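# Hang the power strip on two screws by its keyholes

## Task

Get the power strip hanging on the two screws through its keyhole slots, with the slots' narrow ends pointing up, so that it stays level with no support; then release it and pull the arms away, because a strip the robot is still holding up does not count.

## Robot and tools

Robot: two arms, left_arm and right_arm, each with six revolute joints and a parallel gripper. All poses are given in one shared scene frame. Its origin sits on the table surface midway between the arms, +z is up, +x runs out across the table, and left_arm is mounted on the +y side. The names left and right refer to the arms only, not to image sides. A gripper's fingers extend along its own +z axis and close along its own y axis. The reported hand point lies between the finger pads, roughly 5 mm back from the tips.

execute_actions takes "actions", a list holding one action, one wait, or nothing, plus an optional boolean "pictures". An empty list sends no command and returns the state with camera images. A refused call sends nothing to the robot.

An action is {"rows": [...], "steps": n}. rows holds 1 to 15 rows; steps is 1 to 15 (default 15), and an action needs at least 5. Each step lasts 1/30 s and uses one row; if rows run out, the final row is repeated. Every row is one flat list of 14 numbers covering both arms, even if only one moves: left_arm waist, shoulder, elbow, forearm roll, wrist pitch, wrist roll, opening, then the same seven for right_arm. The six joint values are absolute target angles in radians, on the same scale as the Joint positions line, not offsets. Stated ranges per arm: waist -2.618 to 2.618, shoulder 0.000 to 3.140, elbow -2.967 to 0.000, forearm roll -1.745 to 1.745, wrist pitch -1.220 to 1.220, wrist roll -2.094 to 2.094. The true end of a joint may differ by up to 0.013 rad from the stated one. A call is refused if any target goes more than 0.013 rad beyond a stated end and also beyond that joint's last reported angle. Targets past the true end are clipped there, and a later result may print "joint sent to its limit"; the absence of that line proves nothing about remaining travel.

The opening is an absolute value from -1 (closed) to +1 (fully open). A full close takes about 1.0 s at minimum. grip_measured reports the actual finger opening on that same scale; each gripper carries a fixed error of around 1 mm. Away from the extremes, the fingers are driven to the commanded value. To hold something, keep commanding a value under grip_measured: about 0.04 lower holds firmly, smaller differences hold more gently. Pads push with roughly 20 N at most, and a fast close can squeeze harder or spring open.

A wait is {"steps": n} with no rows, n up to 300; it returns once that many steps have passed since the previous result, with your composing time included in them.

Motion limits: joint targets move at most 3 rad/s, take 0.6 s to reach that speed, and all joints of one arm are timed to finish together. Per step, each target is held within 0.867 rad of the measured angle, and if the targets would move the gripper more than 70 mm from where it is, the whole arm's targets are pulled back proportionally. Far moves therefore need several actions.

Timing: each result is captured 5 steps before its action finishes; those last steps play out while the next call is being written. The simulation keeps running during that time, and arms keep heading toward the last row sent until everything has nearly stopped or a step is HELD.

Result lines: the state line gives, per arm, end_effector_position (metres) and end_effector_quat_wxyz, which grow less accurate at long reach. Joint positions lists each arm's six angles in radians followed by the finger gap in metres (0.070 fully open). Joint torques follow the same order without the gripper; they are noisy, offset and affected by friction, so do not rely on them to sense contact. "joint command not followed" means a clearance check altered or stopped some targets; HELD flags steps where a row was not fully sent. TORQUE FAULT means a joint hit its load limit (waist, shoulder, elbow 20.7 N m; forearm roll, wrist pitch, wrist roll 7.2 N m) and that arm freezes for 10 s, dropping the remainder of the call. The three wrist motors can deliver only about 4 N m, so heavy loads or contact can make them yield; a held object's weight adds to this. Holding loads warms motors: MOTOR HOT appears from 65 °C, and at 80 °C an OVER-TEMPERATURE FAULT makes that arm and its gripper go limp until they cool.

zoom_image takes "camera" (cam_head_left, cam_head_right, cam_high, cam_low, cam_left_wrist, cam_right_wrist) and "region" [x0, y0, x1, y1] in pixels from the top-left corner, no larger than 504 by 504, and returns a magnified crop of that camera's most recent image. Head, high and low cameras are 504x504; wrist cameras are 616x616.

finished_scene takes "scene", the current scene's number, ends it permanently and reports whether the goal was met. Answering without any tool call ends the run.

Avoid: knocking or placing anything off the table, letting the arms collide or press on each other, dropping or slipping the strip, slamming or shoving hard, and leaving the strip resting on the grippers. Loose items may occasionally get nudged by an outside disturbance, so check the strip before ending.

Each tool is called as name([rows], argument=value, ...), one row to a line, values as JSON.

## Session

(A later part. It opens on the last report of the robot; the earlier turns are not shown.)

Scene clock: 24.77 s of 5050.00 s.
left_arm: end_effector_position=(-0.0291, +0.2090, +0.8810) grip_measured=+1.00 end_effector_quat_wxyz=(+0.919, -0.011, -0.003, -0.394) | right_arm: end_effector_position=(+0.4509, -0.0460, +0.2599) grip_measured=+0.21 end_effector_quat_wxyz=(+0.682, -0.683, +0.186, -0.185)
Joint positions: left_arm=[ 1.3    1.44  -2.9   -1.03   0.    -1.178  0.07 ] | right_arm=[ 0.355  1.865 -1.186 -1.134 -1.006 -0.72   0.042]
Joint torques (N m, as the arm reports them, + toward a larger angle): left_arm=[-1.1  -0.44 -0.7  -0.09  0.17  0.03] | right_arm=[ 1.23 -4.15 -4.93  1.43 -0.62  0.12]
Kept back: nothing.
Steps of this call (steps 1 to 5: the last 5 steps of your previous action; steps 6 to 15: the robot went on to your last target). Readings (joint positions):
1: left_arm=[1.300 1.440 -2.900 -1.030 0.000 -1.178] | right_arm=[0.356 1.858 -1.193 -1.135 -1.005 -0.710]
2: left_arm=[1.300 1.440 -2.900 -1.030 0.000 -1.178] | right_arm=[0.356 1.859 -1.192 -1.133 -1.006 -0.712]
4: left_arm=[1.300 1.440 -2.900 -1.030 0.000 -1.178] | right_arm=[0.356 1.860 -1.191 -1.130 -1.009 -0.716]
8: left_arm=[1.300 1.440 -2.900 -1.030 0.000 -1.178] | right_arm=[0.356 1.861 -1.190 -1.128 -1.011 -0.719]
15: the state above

Sliding. Continue to 14 mm.

execute_actions([
  {"rows": [[1.3,1.44,-2.9,-1.03,0,-1.178,1,0.3548,1.8648,-1.1836,-1.1320,-1.0097,-0.7226,0.16],[1.3,1.44,-2.9,-1.03,0,-1.178,1,0.3548,1.8660,-1.1823,-1.1305,-1.0108,-0.7254,0.16],[1.3,1.44,-2.9,-1.03,0,-1.178,1,0.3548,1.8672,-1.1809,-1.1290,-1.0119,-0.7281,0.16],[1.3,1.44,-2.9,-1.03,0,-1.178,1,0.3548,1.8684,-1.1796,-1.1274,-1.0130,-0.7309,0.16],[1.3,1.44,-2.9,-1.03,0,-1.178,1,0.3548,1.8696,-1.1783,-1.1259,-1.0140,-0.7336,0.16],[1.3,1.44,-2.9,-1.03,0,-1.178,1,0.3548,1.8708,-1.1770,-1.1244,-1.0151,-0.7364,0.16],[1.3,1.44,-2.9,-1.03,0,-1.178,1,0.3548,1.8720,-1.1756,-1.1229,-1.0162,-0.7391,0.16],[1.3,1.44,-2.9,-1.03,0,-1.178,1,0.3548,1.8732,-1.1743,-1.1214,-1.0173,-0.7419,0.16],[1.3,1.44,-2.9,-1.03,0,-1.178,1,0.3548,1.8744,-1.1730,-1.1198,-1.0184,-0.7447,0.16],[1.3,1.44,-2.9,-1.03,0,-1.178,1,0.3548,1.8756,-1.1716,-1.1183,-1.0195,-0.7474,0.16],[1.3,1.44,-2.9,-1.03,0,-1.178,1,0.3548,1.8768,-1.1703,-1.1168,-1.0206,-0.7502,0.16],[1.3,1.44,-2.9,-1.03,0,-1.178,1,0.3548,1.8777,-1.1694,-1.1157,-1.0213,-0.7522,0.16],[1.3,1.44,-2.9,-1.03,0,-1.178,1,0.3548,1.8786,-1.1684,-1.1146,-1.0221,-0.7541,0.16]], "steps": 15},
])

execute_actions([
  {"steps": 13},
], pictures=true)

Scene clock: 25.77 s of 5050.00 s.
left_arm: end_effector_position=(-0.0291, +0.2090, +0.8810) grip_measured=+1.00 end_effector_quat_wxyz=(+0.919, -0.011, -0.003, -0.394) | right_arm: end_effector_position=(+0.4503, -0.0460, +0.2540) grip_measured=+0.21 end_effector_quat_wxyz=(+0.683, -0.682, +0.185, -0.186)
Joint positions: left_arm=[ 1.3    1.44  -2.9   -1.03   0.    -1.178  0.07 ] | right_arm=[ 0.355  1.875 -1.172 -1.119 -1.019 -0.747  0.042]
Joint torques (N m, as the arm reports them, + toward a larger angle): left_arm=[-1.12 -0.5  -0.75 -0.09  0.17  0.03] | right_arm=[-0.73 -5.83 -5.12  2.06 -1.62  0.04]
Steps of this call (steps 1 to 15: the robot went on to your last target; steps 16 to 20: nothing new was sent; steps 21 to 30: the first 10 steps of this action). Readings (joint positions):
21: left_arm=[1.300 1.440 -2.900 -1.030 0.000 -1.178] | right_arm=[0.355 1.865 -1.184 -1.135 -1.008 -0.719]
22: left_arm=[1.300 1.440 -2.900 -1.030 0.000 -1.178] | right_arm=[0.355 1.865 -1.183 -1.133 -1.009 -0.723]
24: left_arm=[1.300 1.440 -2.900 -1.030 0.000 -1.178] | right_arm=[0.355 1.867 -1.180 -1.129 -1.012 -0.730]
28: left_arm=[1.300 1.440 -2.900 -1.030 0.000 -1.178] | right_arm=[0.355 1.872 -1.175 -1.123 -1.017 -0.741]
30: the state above

Scene clock: 26.20 s of 5050.00 s.
left_arm: end_effector_position=(-0.0291, +0.2090, +0.8810) grip_measured=+1.00 end_effector_quat_wxyz=(+0.919, -0.011, -0.003, -0.394) | right_arm: end_effector_position=(+0.4504, -0.0460, +0.2520) grip_measured=+0.21 end_effector_quat_wxyz=(+0.683, -0.682, +0.185, -0.185)
Joint positions: left_arm=[ 1.3    1.44  -2.9   -1.03   0.    -1.178  0.07 ] | right_arm=[ 0.355  1.879 -1.168 -1.115 -1.023 -0.754  0.042]
Joint torques (N m, as the arm reports them, + toward a larger angle): left_arm=[-1.14 -0.51 -0.78 -0.1   0.18  0.01] | right_arm=[-1.14 -6.37 -5.45  2.19 -1.34  0.16]
Kept back: nothing.
Steps of this call (steps 1 to 5: the last 5 steps of your previous action; steps 6 to 13: the robot went on to your last target). Readings (joint positions):
1: left_arm=[1.300 1.440 -2.900 -1.030 0.000 -1.178] | right_arm=[0.355 1.876 -1.170 -1.118 -1.020 -0.750]
2: left_arm=[1.300 1.440 -2.900 -1.030 0.000 -1.178] | right_arm=[0.355 1.878 -1.169 -1.116 -1.021 -0.752]
4: left_arm=[1.300 1.440 -2.900 -1.030 0.000 -1.178] | right_arm=[0.355 1.879 -1.168 -1.115 -1.023 -0.754]
8: left_arm=[1.300 1.440 -2.900 -1.030 0.000 -1.178] | right_arm=[0.355 1.879 -1.168 -1.115 -1.023 -0.754]
13: the state above

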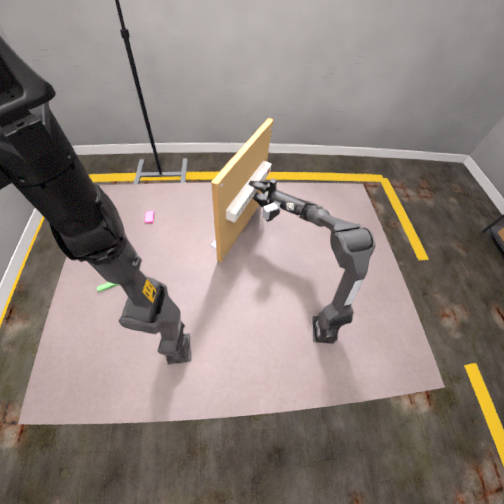

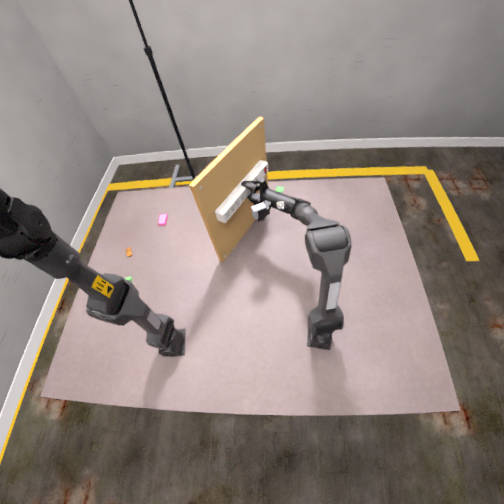

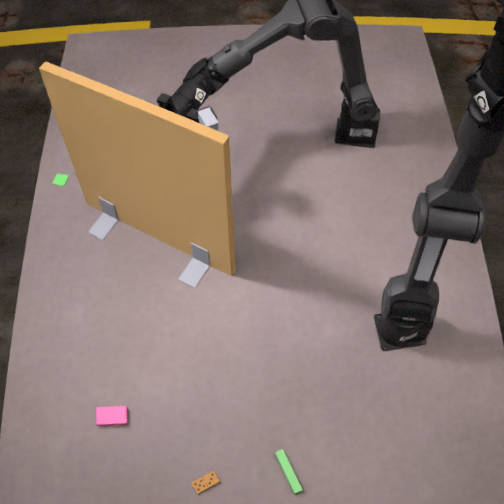

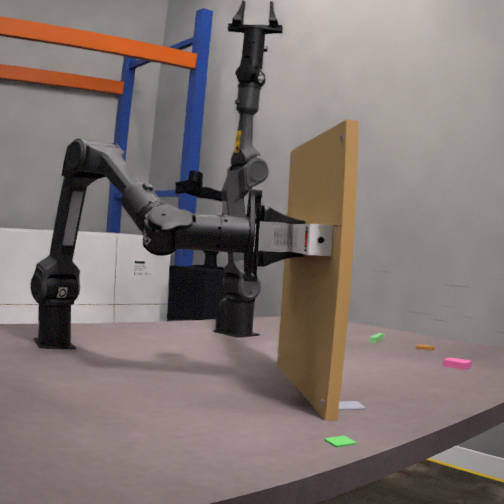

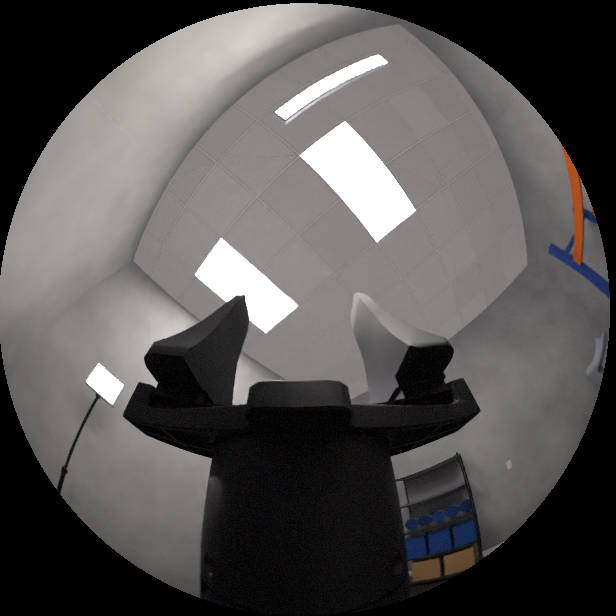

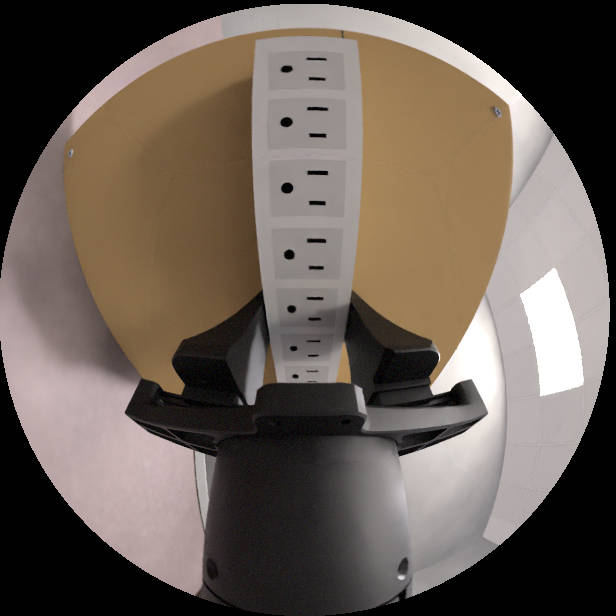

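One more mm down, then open slowly and back off.

execute_actions([
  {"rows": [[1.3,1.44,-2.9,-1.03,0,-1.178,1,0.3548,1.8803,-1.1665,-1.1124,-1.0237,-0.7580,0.16],[1.3,1.44,-2.9,-1.03,0,-1.178,1,0.3548,1.8803,-1.1665,-1.1124,-1.0237,-0.7580,0.16],[1.3,1.44,-2.9,-1.03,0,-1.178,1,0.3548,1.8803,-1.1665,-1.1124,-1.0237,-0.7580,0.16],[1.3,1.44,-2.9,-1.03,0,-1.178,1,0.3548,1.8803,-1.1665,-1.1124,-1.0237,-0.7580,0.2],[1.3,1.44,-2.9,-1.03,0,-1.178,1,0.3548,1.8803,-1.1665,-1.1124,-1.0237,-0.7580,0.22],[1.3,1.44,-2.9,-1.03,0,-1.178,1,0.3548,1.8803,-1.1665,-1.1124,-1.0237,-0.7580,0.24],[1.3,1.44,-2.9,-1.03,0,-1.178,1,0.3548,1.8803,-1.1665,-1.1124,-1.0237,-0.7580,0.26],[1.3,1.44,-2.9,-1.03,0,-1.178,1,0.3548,1.8803,-1.1665,-1.1124,-1.0237,-0.7580,0.29],[1.3,1.44,-2.9,-1.03,0,-1.178,1,0.3548,1.8803,-1.1665,-1.1124,-1.0237,-0.7580,0.32],[1.3,1.44,-2.9,-1.03,0,-1.178,1,0.3548,1.8803,-1.1665,-1.1124,-1.0237,-0.7580,0.36],[1.3,1.44,-2.9,-1.03,0,-1.178,1,0.3548,1.8803,-1.1665,-1.1124,-1.0237,-0.7580,0.8]], "steps": 15},
], pictures=true)

Scene clock: 26.97 s of 5050.00 s.
left_arm: end_effector_position=(-0.0291, +0.2090, +0.8810) grip_measured=+1.00 end_effector_quat_wxyz=(+0.919, -0.011, -0.003, -0.394) | right_arm: end_effector_position=(+0.4506, -0.0464, +0.2532) grip_measured=+0.36 end_effector_quat_wxyz=(+0.684, -0.680, +0.185, -0.187)
Joint positions: left_arm=[ 1.3    1.44  -2.9   -1.03   0.    -1.178  0.07 ] | right_arm=[ 0.355  1.879 -1.168 -1.109 -1.026 -0.758  0.048]
Joint torques (N m, as the arm reports them, + toward a larger angle): left_arm=[-1.26 -0.49 -0.75 -0.09  0.17  0.02] | right_arm=[-1.35 -5.05 -4.51  1.16 -0.66 -0.04]
Steps of this call (steps 1 to 13: the robot went on to your last target; steps 14 to 23: the first 10 steps of this action). Readings (joint positions):
14: left_arm=[1.300 1.440 -2.900 -1.030 0.000 -1.178] | right_arm=[0.355 1.879 -1.168 -1.114 -1.023 -0.755]
15: left_arm=[1.300 1.440 -2.900 -1.030 0.000 -1.178] | right_arm=[0.355 1.879 -1.167 -1.112 -1.023 -0.757]
17: left_arm=[1.300 1.440 -2.900 -1.030 0.000 -1.178] | right_arm=[0.355 1.879 -1.167 -1.112 -1.023 -0.757]
21: left_arm=[1.300 1.440 -2.900 -1.030 0.000 -1.178] | right_arm=[0.355 1.879 -1.167 -1.110 -1.025 -0.758]
23: the state above

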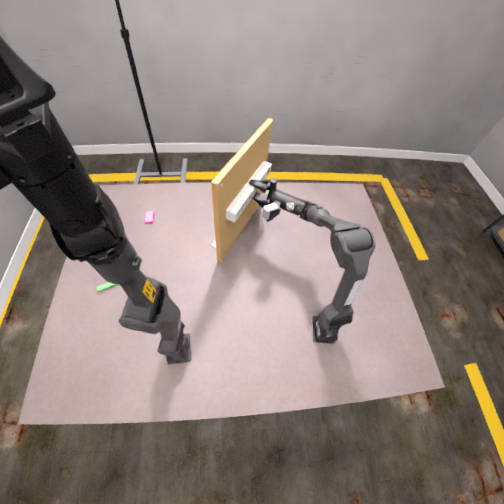

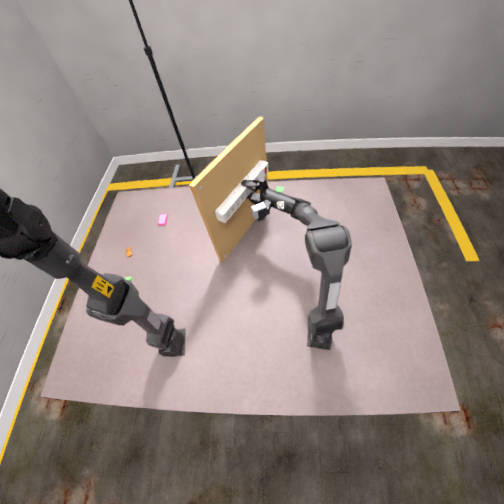

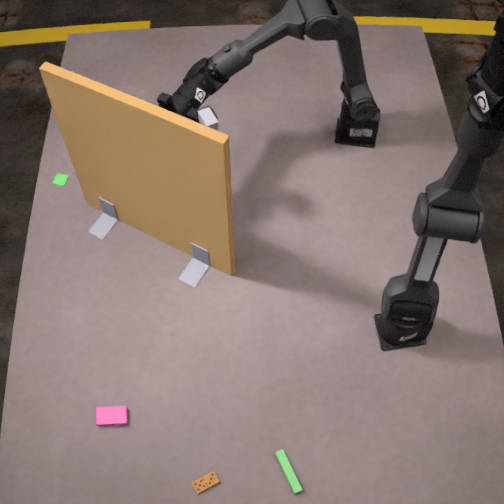

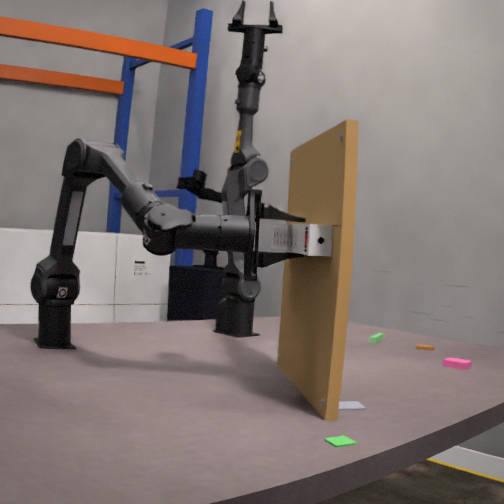

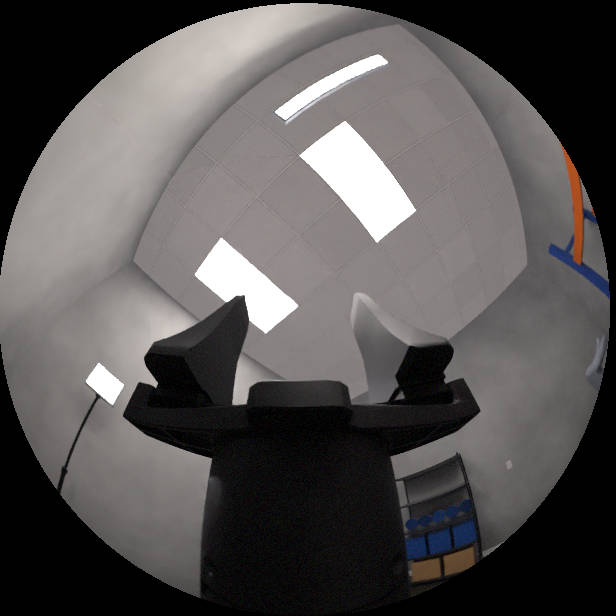

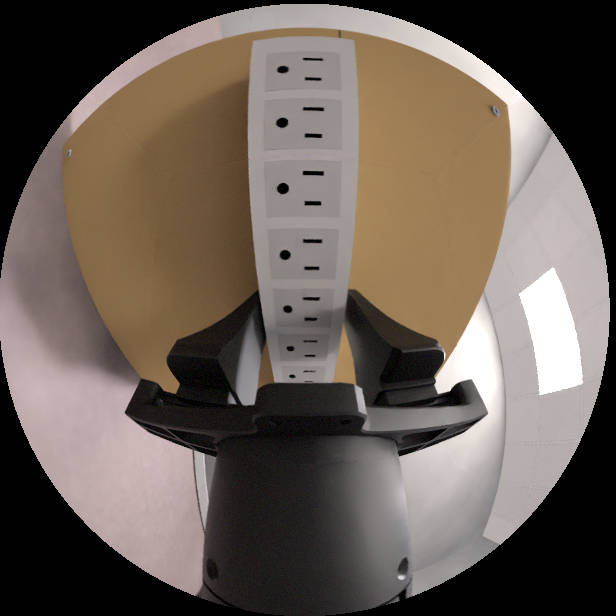

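execute_actions([
  {"rows": [[1.3,1.44,-2.9,-1.03,0,-1.178,1,0.2388,1.7823,-1.019,-1.1724,-1.1322,-0.758,0.8]], "steps": 10},
])

execute_actions([
  {"rows": [[1.3,1.44,-2.9,-1.03,0,-1.178,1,-0.3,1.3,-0.7,-0.9,-0.9,-0.758,0.8]], "steps": 15},
])

execute_actions([
  {"steps": 20},
], pictures=true)

zoom_image(camera="cam_head_right", region=[195, 145, 285, 235])

Scene clock: 27.37 s of 5050.00 s.
left_arm: end_effector_position=(-0.0291, +0.2090, +0.8810) grip_measured=+1.00 end_effector_quat_wxyz=(+0.919, -0.011, -0.003, -0.394) | right_arm: end_effector_position=(+0.4396, -0.0651, +0.2523) grip_measured=+0.80 end_effector_quat_wxyz=(+0.684, -0.680, +0.187, -0.185)
Joint positions: left_arm=[ 1.3    1.44  -2.9   -1.03   0.    -1.178  0.07 ] | right_arm=[ 0.304  1.838 -1.103 -1.138 -1.071 -0.758  0.063]
Joint torques (N m, as the arm reports them, + toward a larger angle): left_arm=[-1.22 -0.49 -0.77 -0.1   0.16  0.01] | right_arm=[-2.5  -5.85 -1.88  0.57 -0.98 -0.04]
Steps of this call (steps 1 to 5: the last 5 steps of your previous action; steps 6 to 7: the robot went on to your last target; steps 8 to 12: the first 5 steps of this action). Readings (joint positions):
8: left_arm=[1.300 1.440 -2.900 -1.030 0.000 -1.178] | right_arm=[0.354 1.878 -1.167 -1.111 -1.025 -0.758]
9: left_arm=[1.300 1.440 -2.900 -1.030 0.000 -1.178] | right_arm=[0.349 1.875 -1.161 -1.115 -1.029 -0.758]
11: left_arm=[1.300 1.440 -2.900 -1.030 0.000 -1.178] | right_arm=[0.324 1.854 -1.128 -1.128 -1.052 -0.758]
12: the state above

Scene clock: 27.87 s of 5050.00 s.
left_arm: end_effector_position=(-0.0291, +0.2090, +0.8810) grip_measured=+1.00 end_effector_quat_wxyz=(+0.919, -0.011, -0.003, -0.394) | right_arm: end_effector_position=(+0.4315, -0.2066, +0.2932) grip_measured=+0.80 end_effector_quat_wxyz=(+0.655, -0.614, +0.307, -0.316)
Joint positions: left_arm=[ 1.3    1.44  -2.9   -1.03   0.    -1.178  0.07 ] | right_arm=[-0.001  1.569 -0.876 -1.056 -1.033 -0.758  0.063]
Joint torques (N m, as the arm reports them, + toward a larger angle): left_arm=[-1.28 -0.49 -0.76 -0.09  0.17  0.02] | right_arm=[-1.47 -4.13 -2.98  1.15 -0.38 -0.04]
Steps of this call (steps 1 to 5: the last 5 steps of your previous action; steps 6 to 15: the first 10 steps of this action). Readings (joint positions):
6: left_arm=[1.300 1.440 -2.900 -1.030 0.000 -1.178] | right_arm=[0.235 1.779 -1.016 -1.173 -1.133 -0.758]
7: left_arm=[1.300 1.440 -2.900 -1.030 0.000 -1.178] | right_arm=[0.228 1.773 -1.011 -1.171 -1.131 -0.758]
9: left_arm=[1.300 1.440 -2.900 -1.030 0.000 -1.178] | right_arm=[0.195 1.743 -0.989 -1.155 -1.117 -0.758]
13: left_arm=[1.300 1.440 -2.900 -1.030 0.000 -1.178] | right_arm=[0.067 1.630 -0.915 -1.091 -1.063 -0.758]
15: the state above

Scene clock: 28.53 s of 5050.00 s.
left_arm: end_effector_position=(-0.0291, +0.2090, +0.8810) grip_measured=+1.00 end_effector_quat_wxyz=(+0.919, -0.011, -0.003, -0.394) | right_arm: end_effector_position=(+0.3894, -0.3443, +0.3277) grip_measured=+0.80 end_effector_quat_wxyz=(+0.587, -0.497, +0.440, -0.464)
Joint positions: left_arm=[ 1.3    1.44  -2.9   -1.03   0.    -1.178  0.07 ] | right_arm=[-0.3    1.3   -0.699 -0.9   -0.9   -0.758  0.063]
Joint torques (N m, as the arm reports them, + toward a larger angle): left_arm=[-1.27 -0.45 -0.73 -0.1   0.17  0.01] | right_arm=[-0.33 -1.5  -4.63  0.58 -0.64 -0.02]
Kept back: nothing.
Steps of this call (steps 1 to 5: the last 5 steps of your previous action; steps 6 to 20: the robot went on to your last target). Readings (joint positions):
1: left_arm=[1.300 1.440 -2.900 -1.030 0.000 -1.178] | right_arm=[-0.035 1.538 -0.856 -1.038 -1.018 -0.758]
2: left_arm=[1.300 1.440 -2.900 -1.030 0.000 -1.178] | right_arm=[-0.069 1.507 -0.836 -1.020 -1.003 -0.758]
4: left_arm=[1.300 1.440 -2.900 -1.030 0.000 -1.178] | right_arm=[-0.138 1.446 -0.796 -0.985 -0.973 -0.758]
8: left_arm=[1.300 1.440 -2.900 -1.030 0.000 -1.178] | right_arm=[-0.262 1.334 -0.723 -0.920 -0.917 -0.758]
20: the state above

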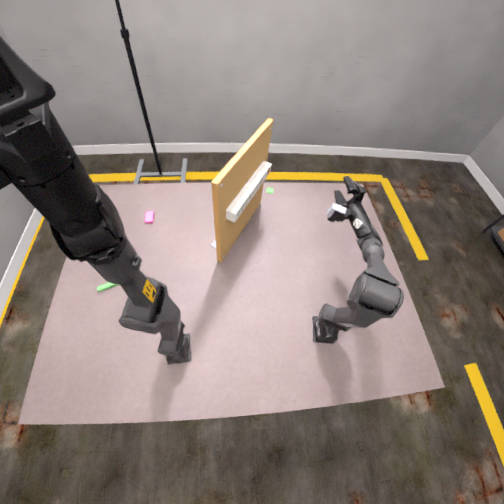

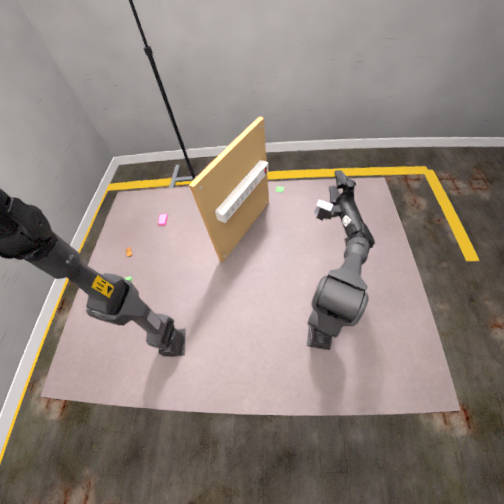

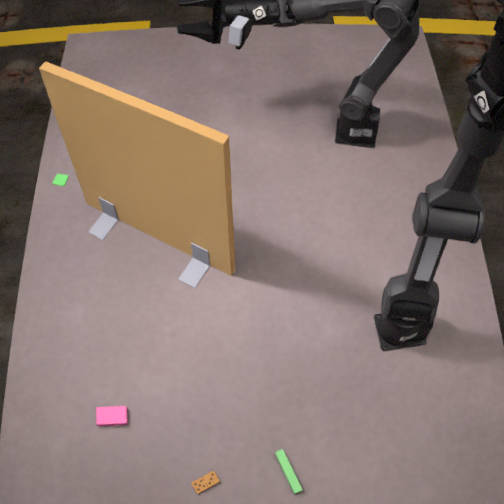

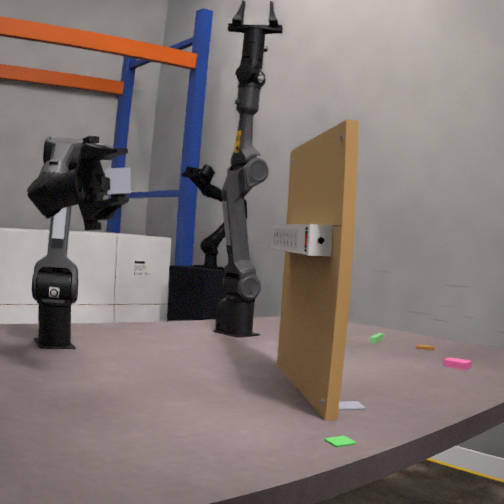

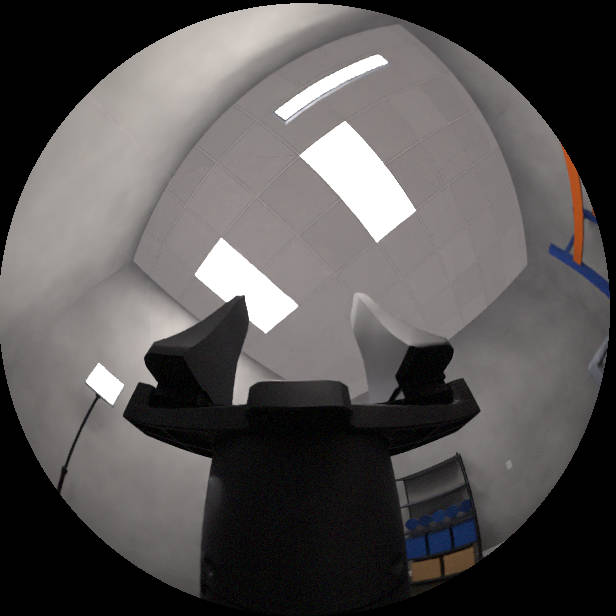

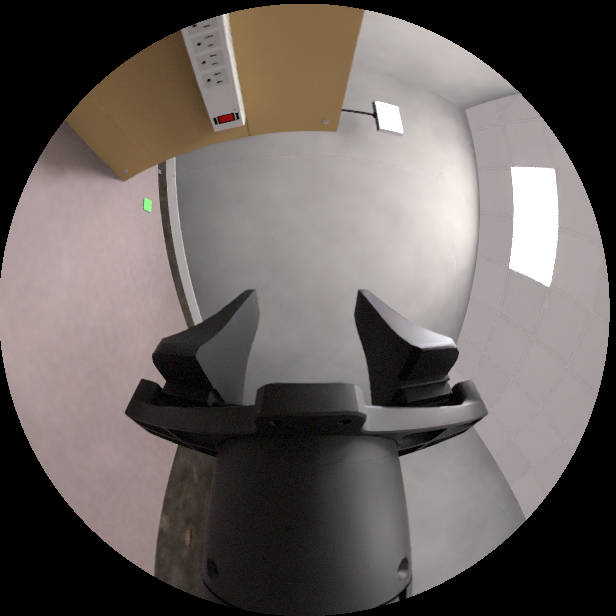

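Region (195, 145, 285, 235) of cam_head_right's 504x504 image, scaled by 5.600, with more detail than that image has.

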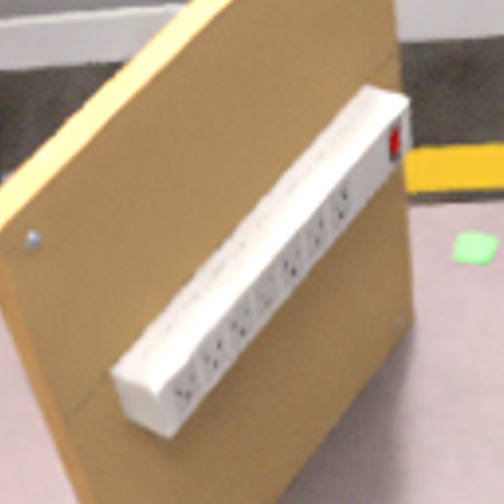

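finished_scene(scene=2)

The scene is finished: the task was done.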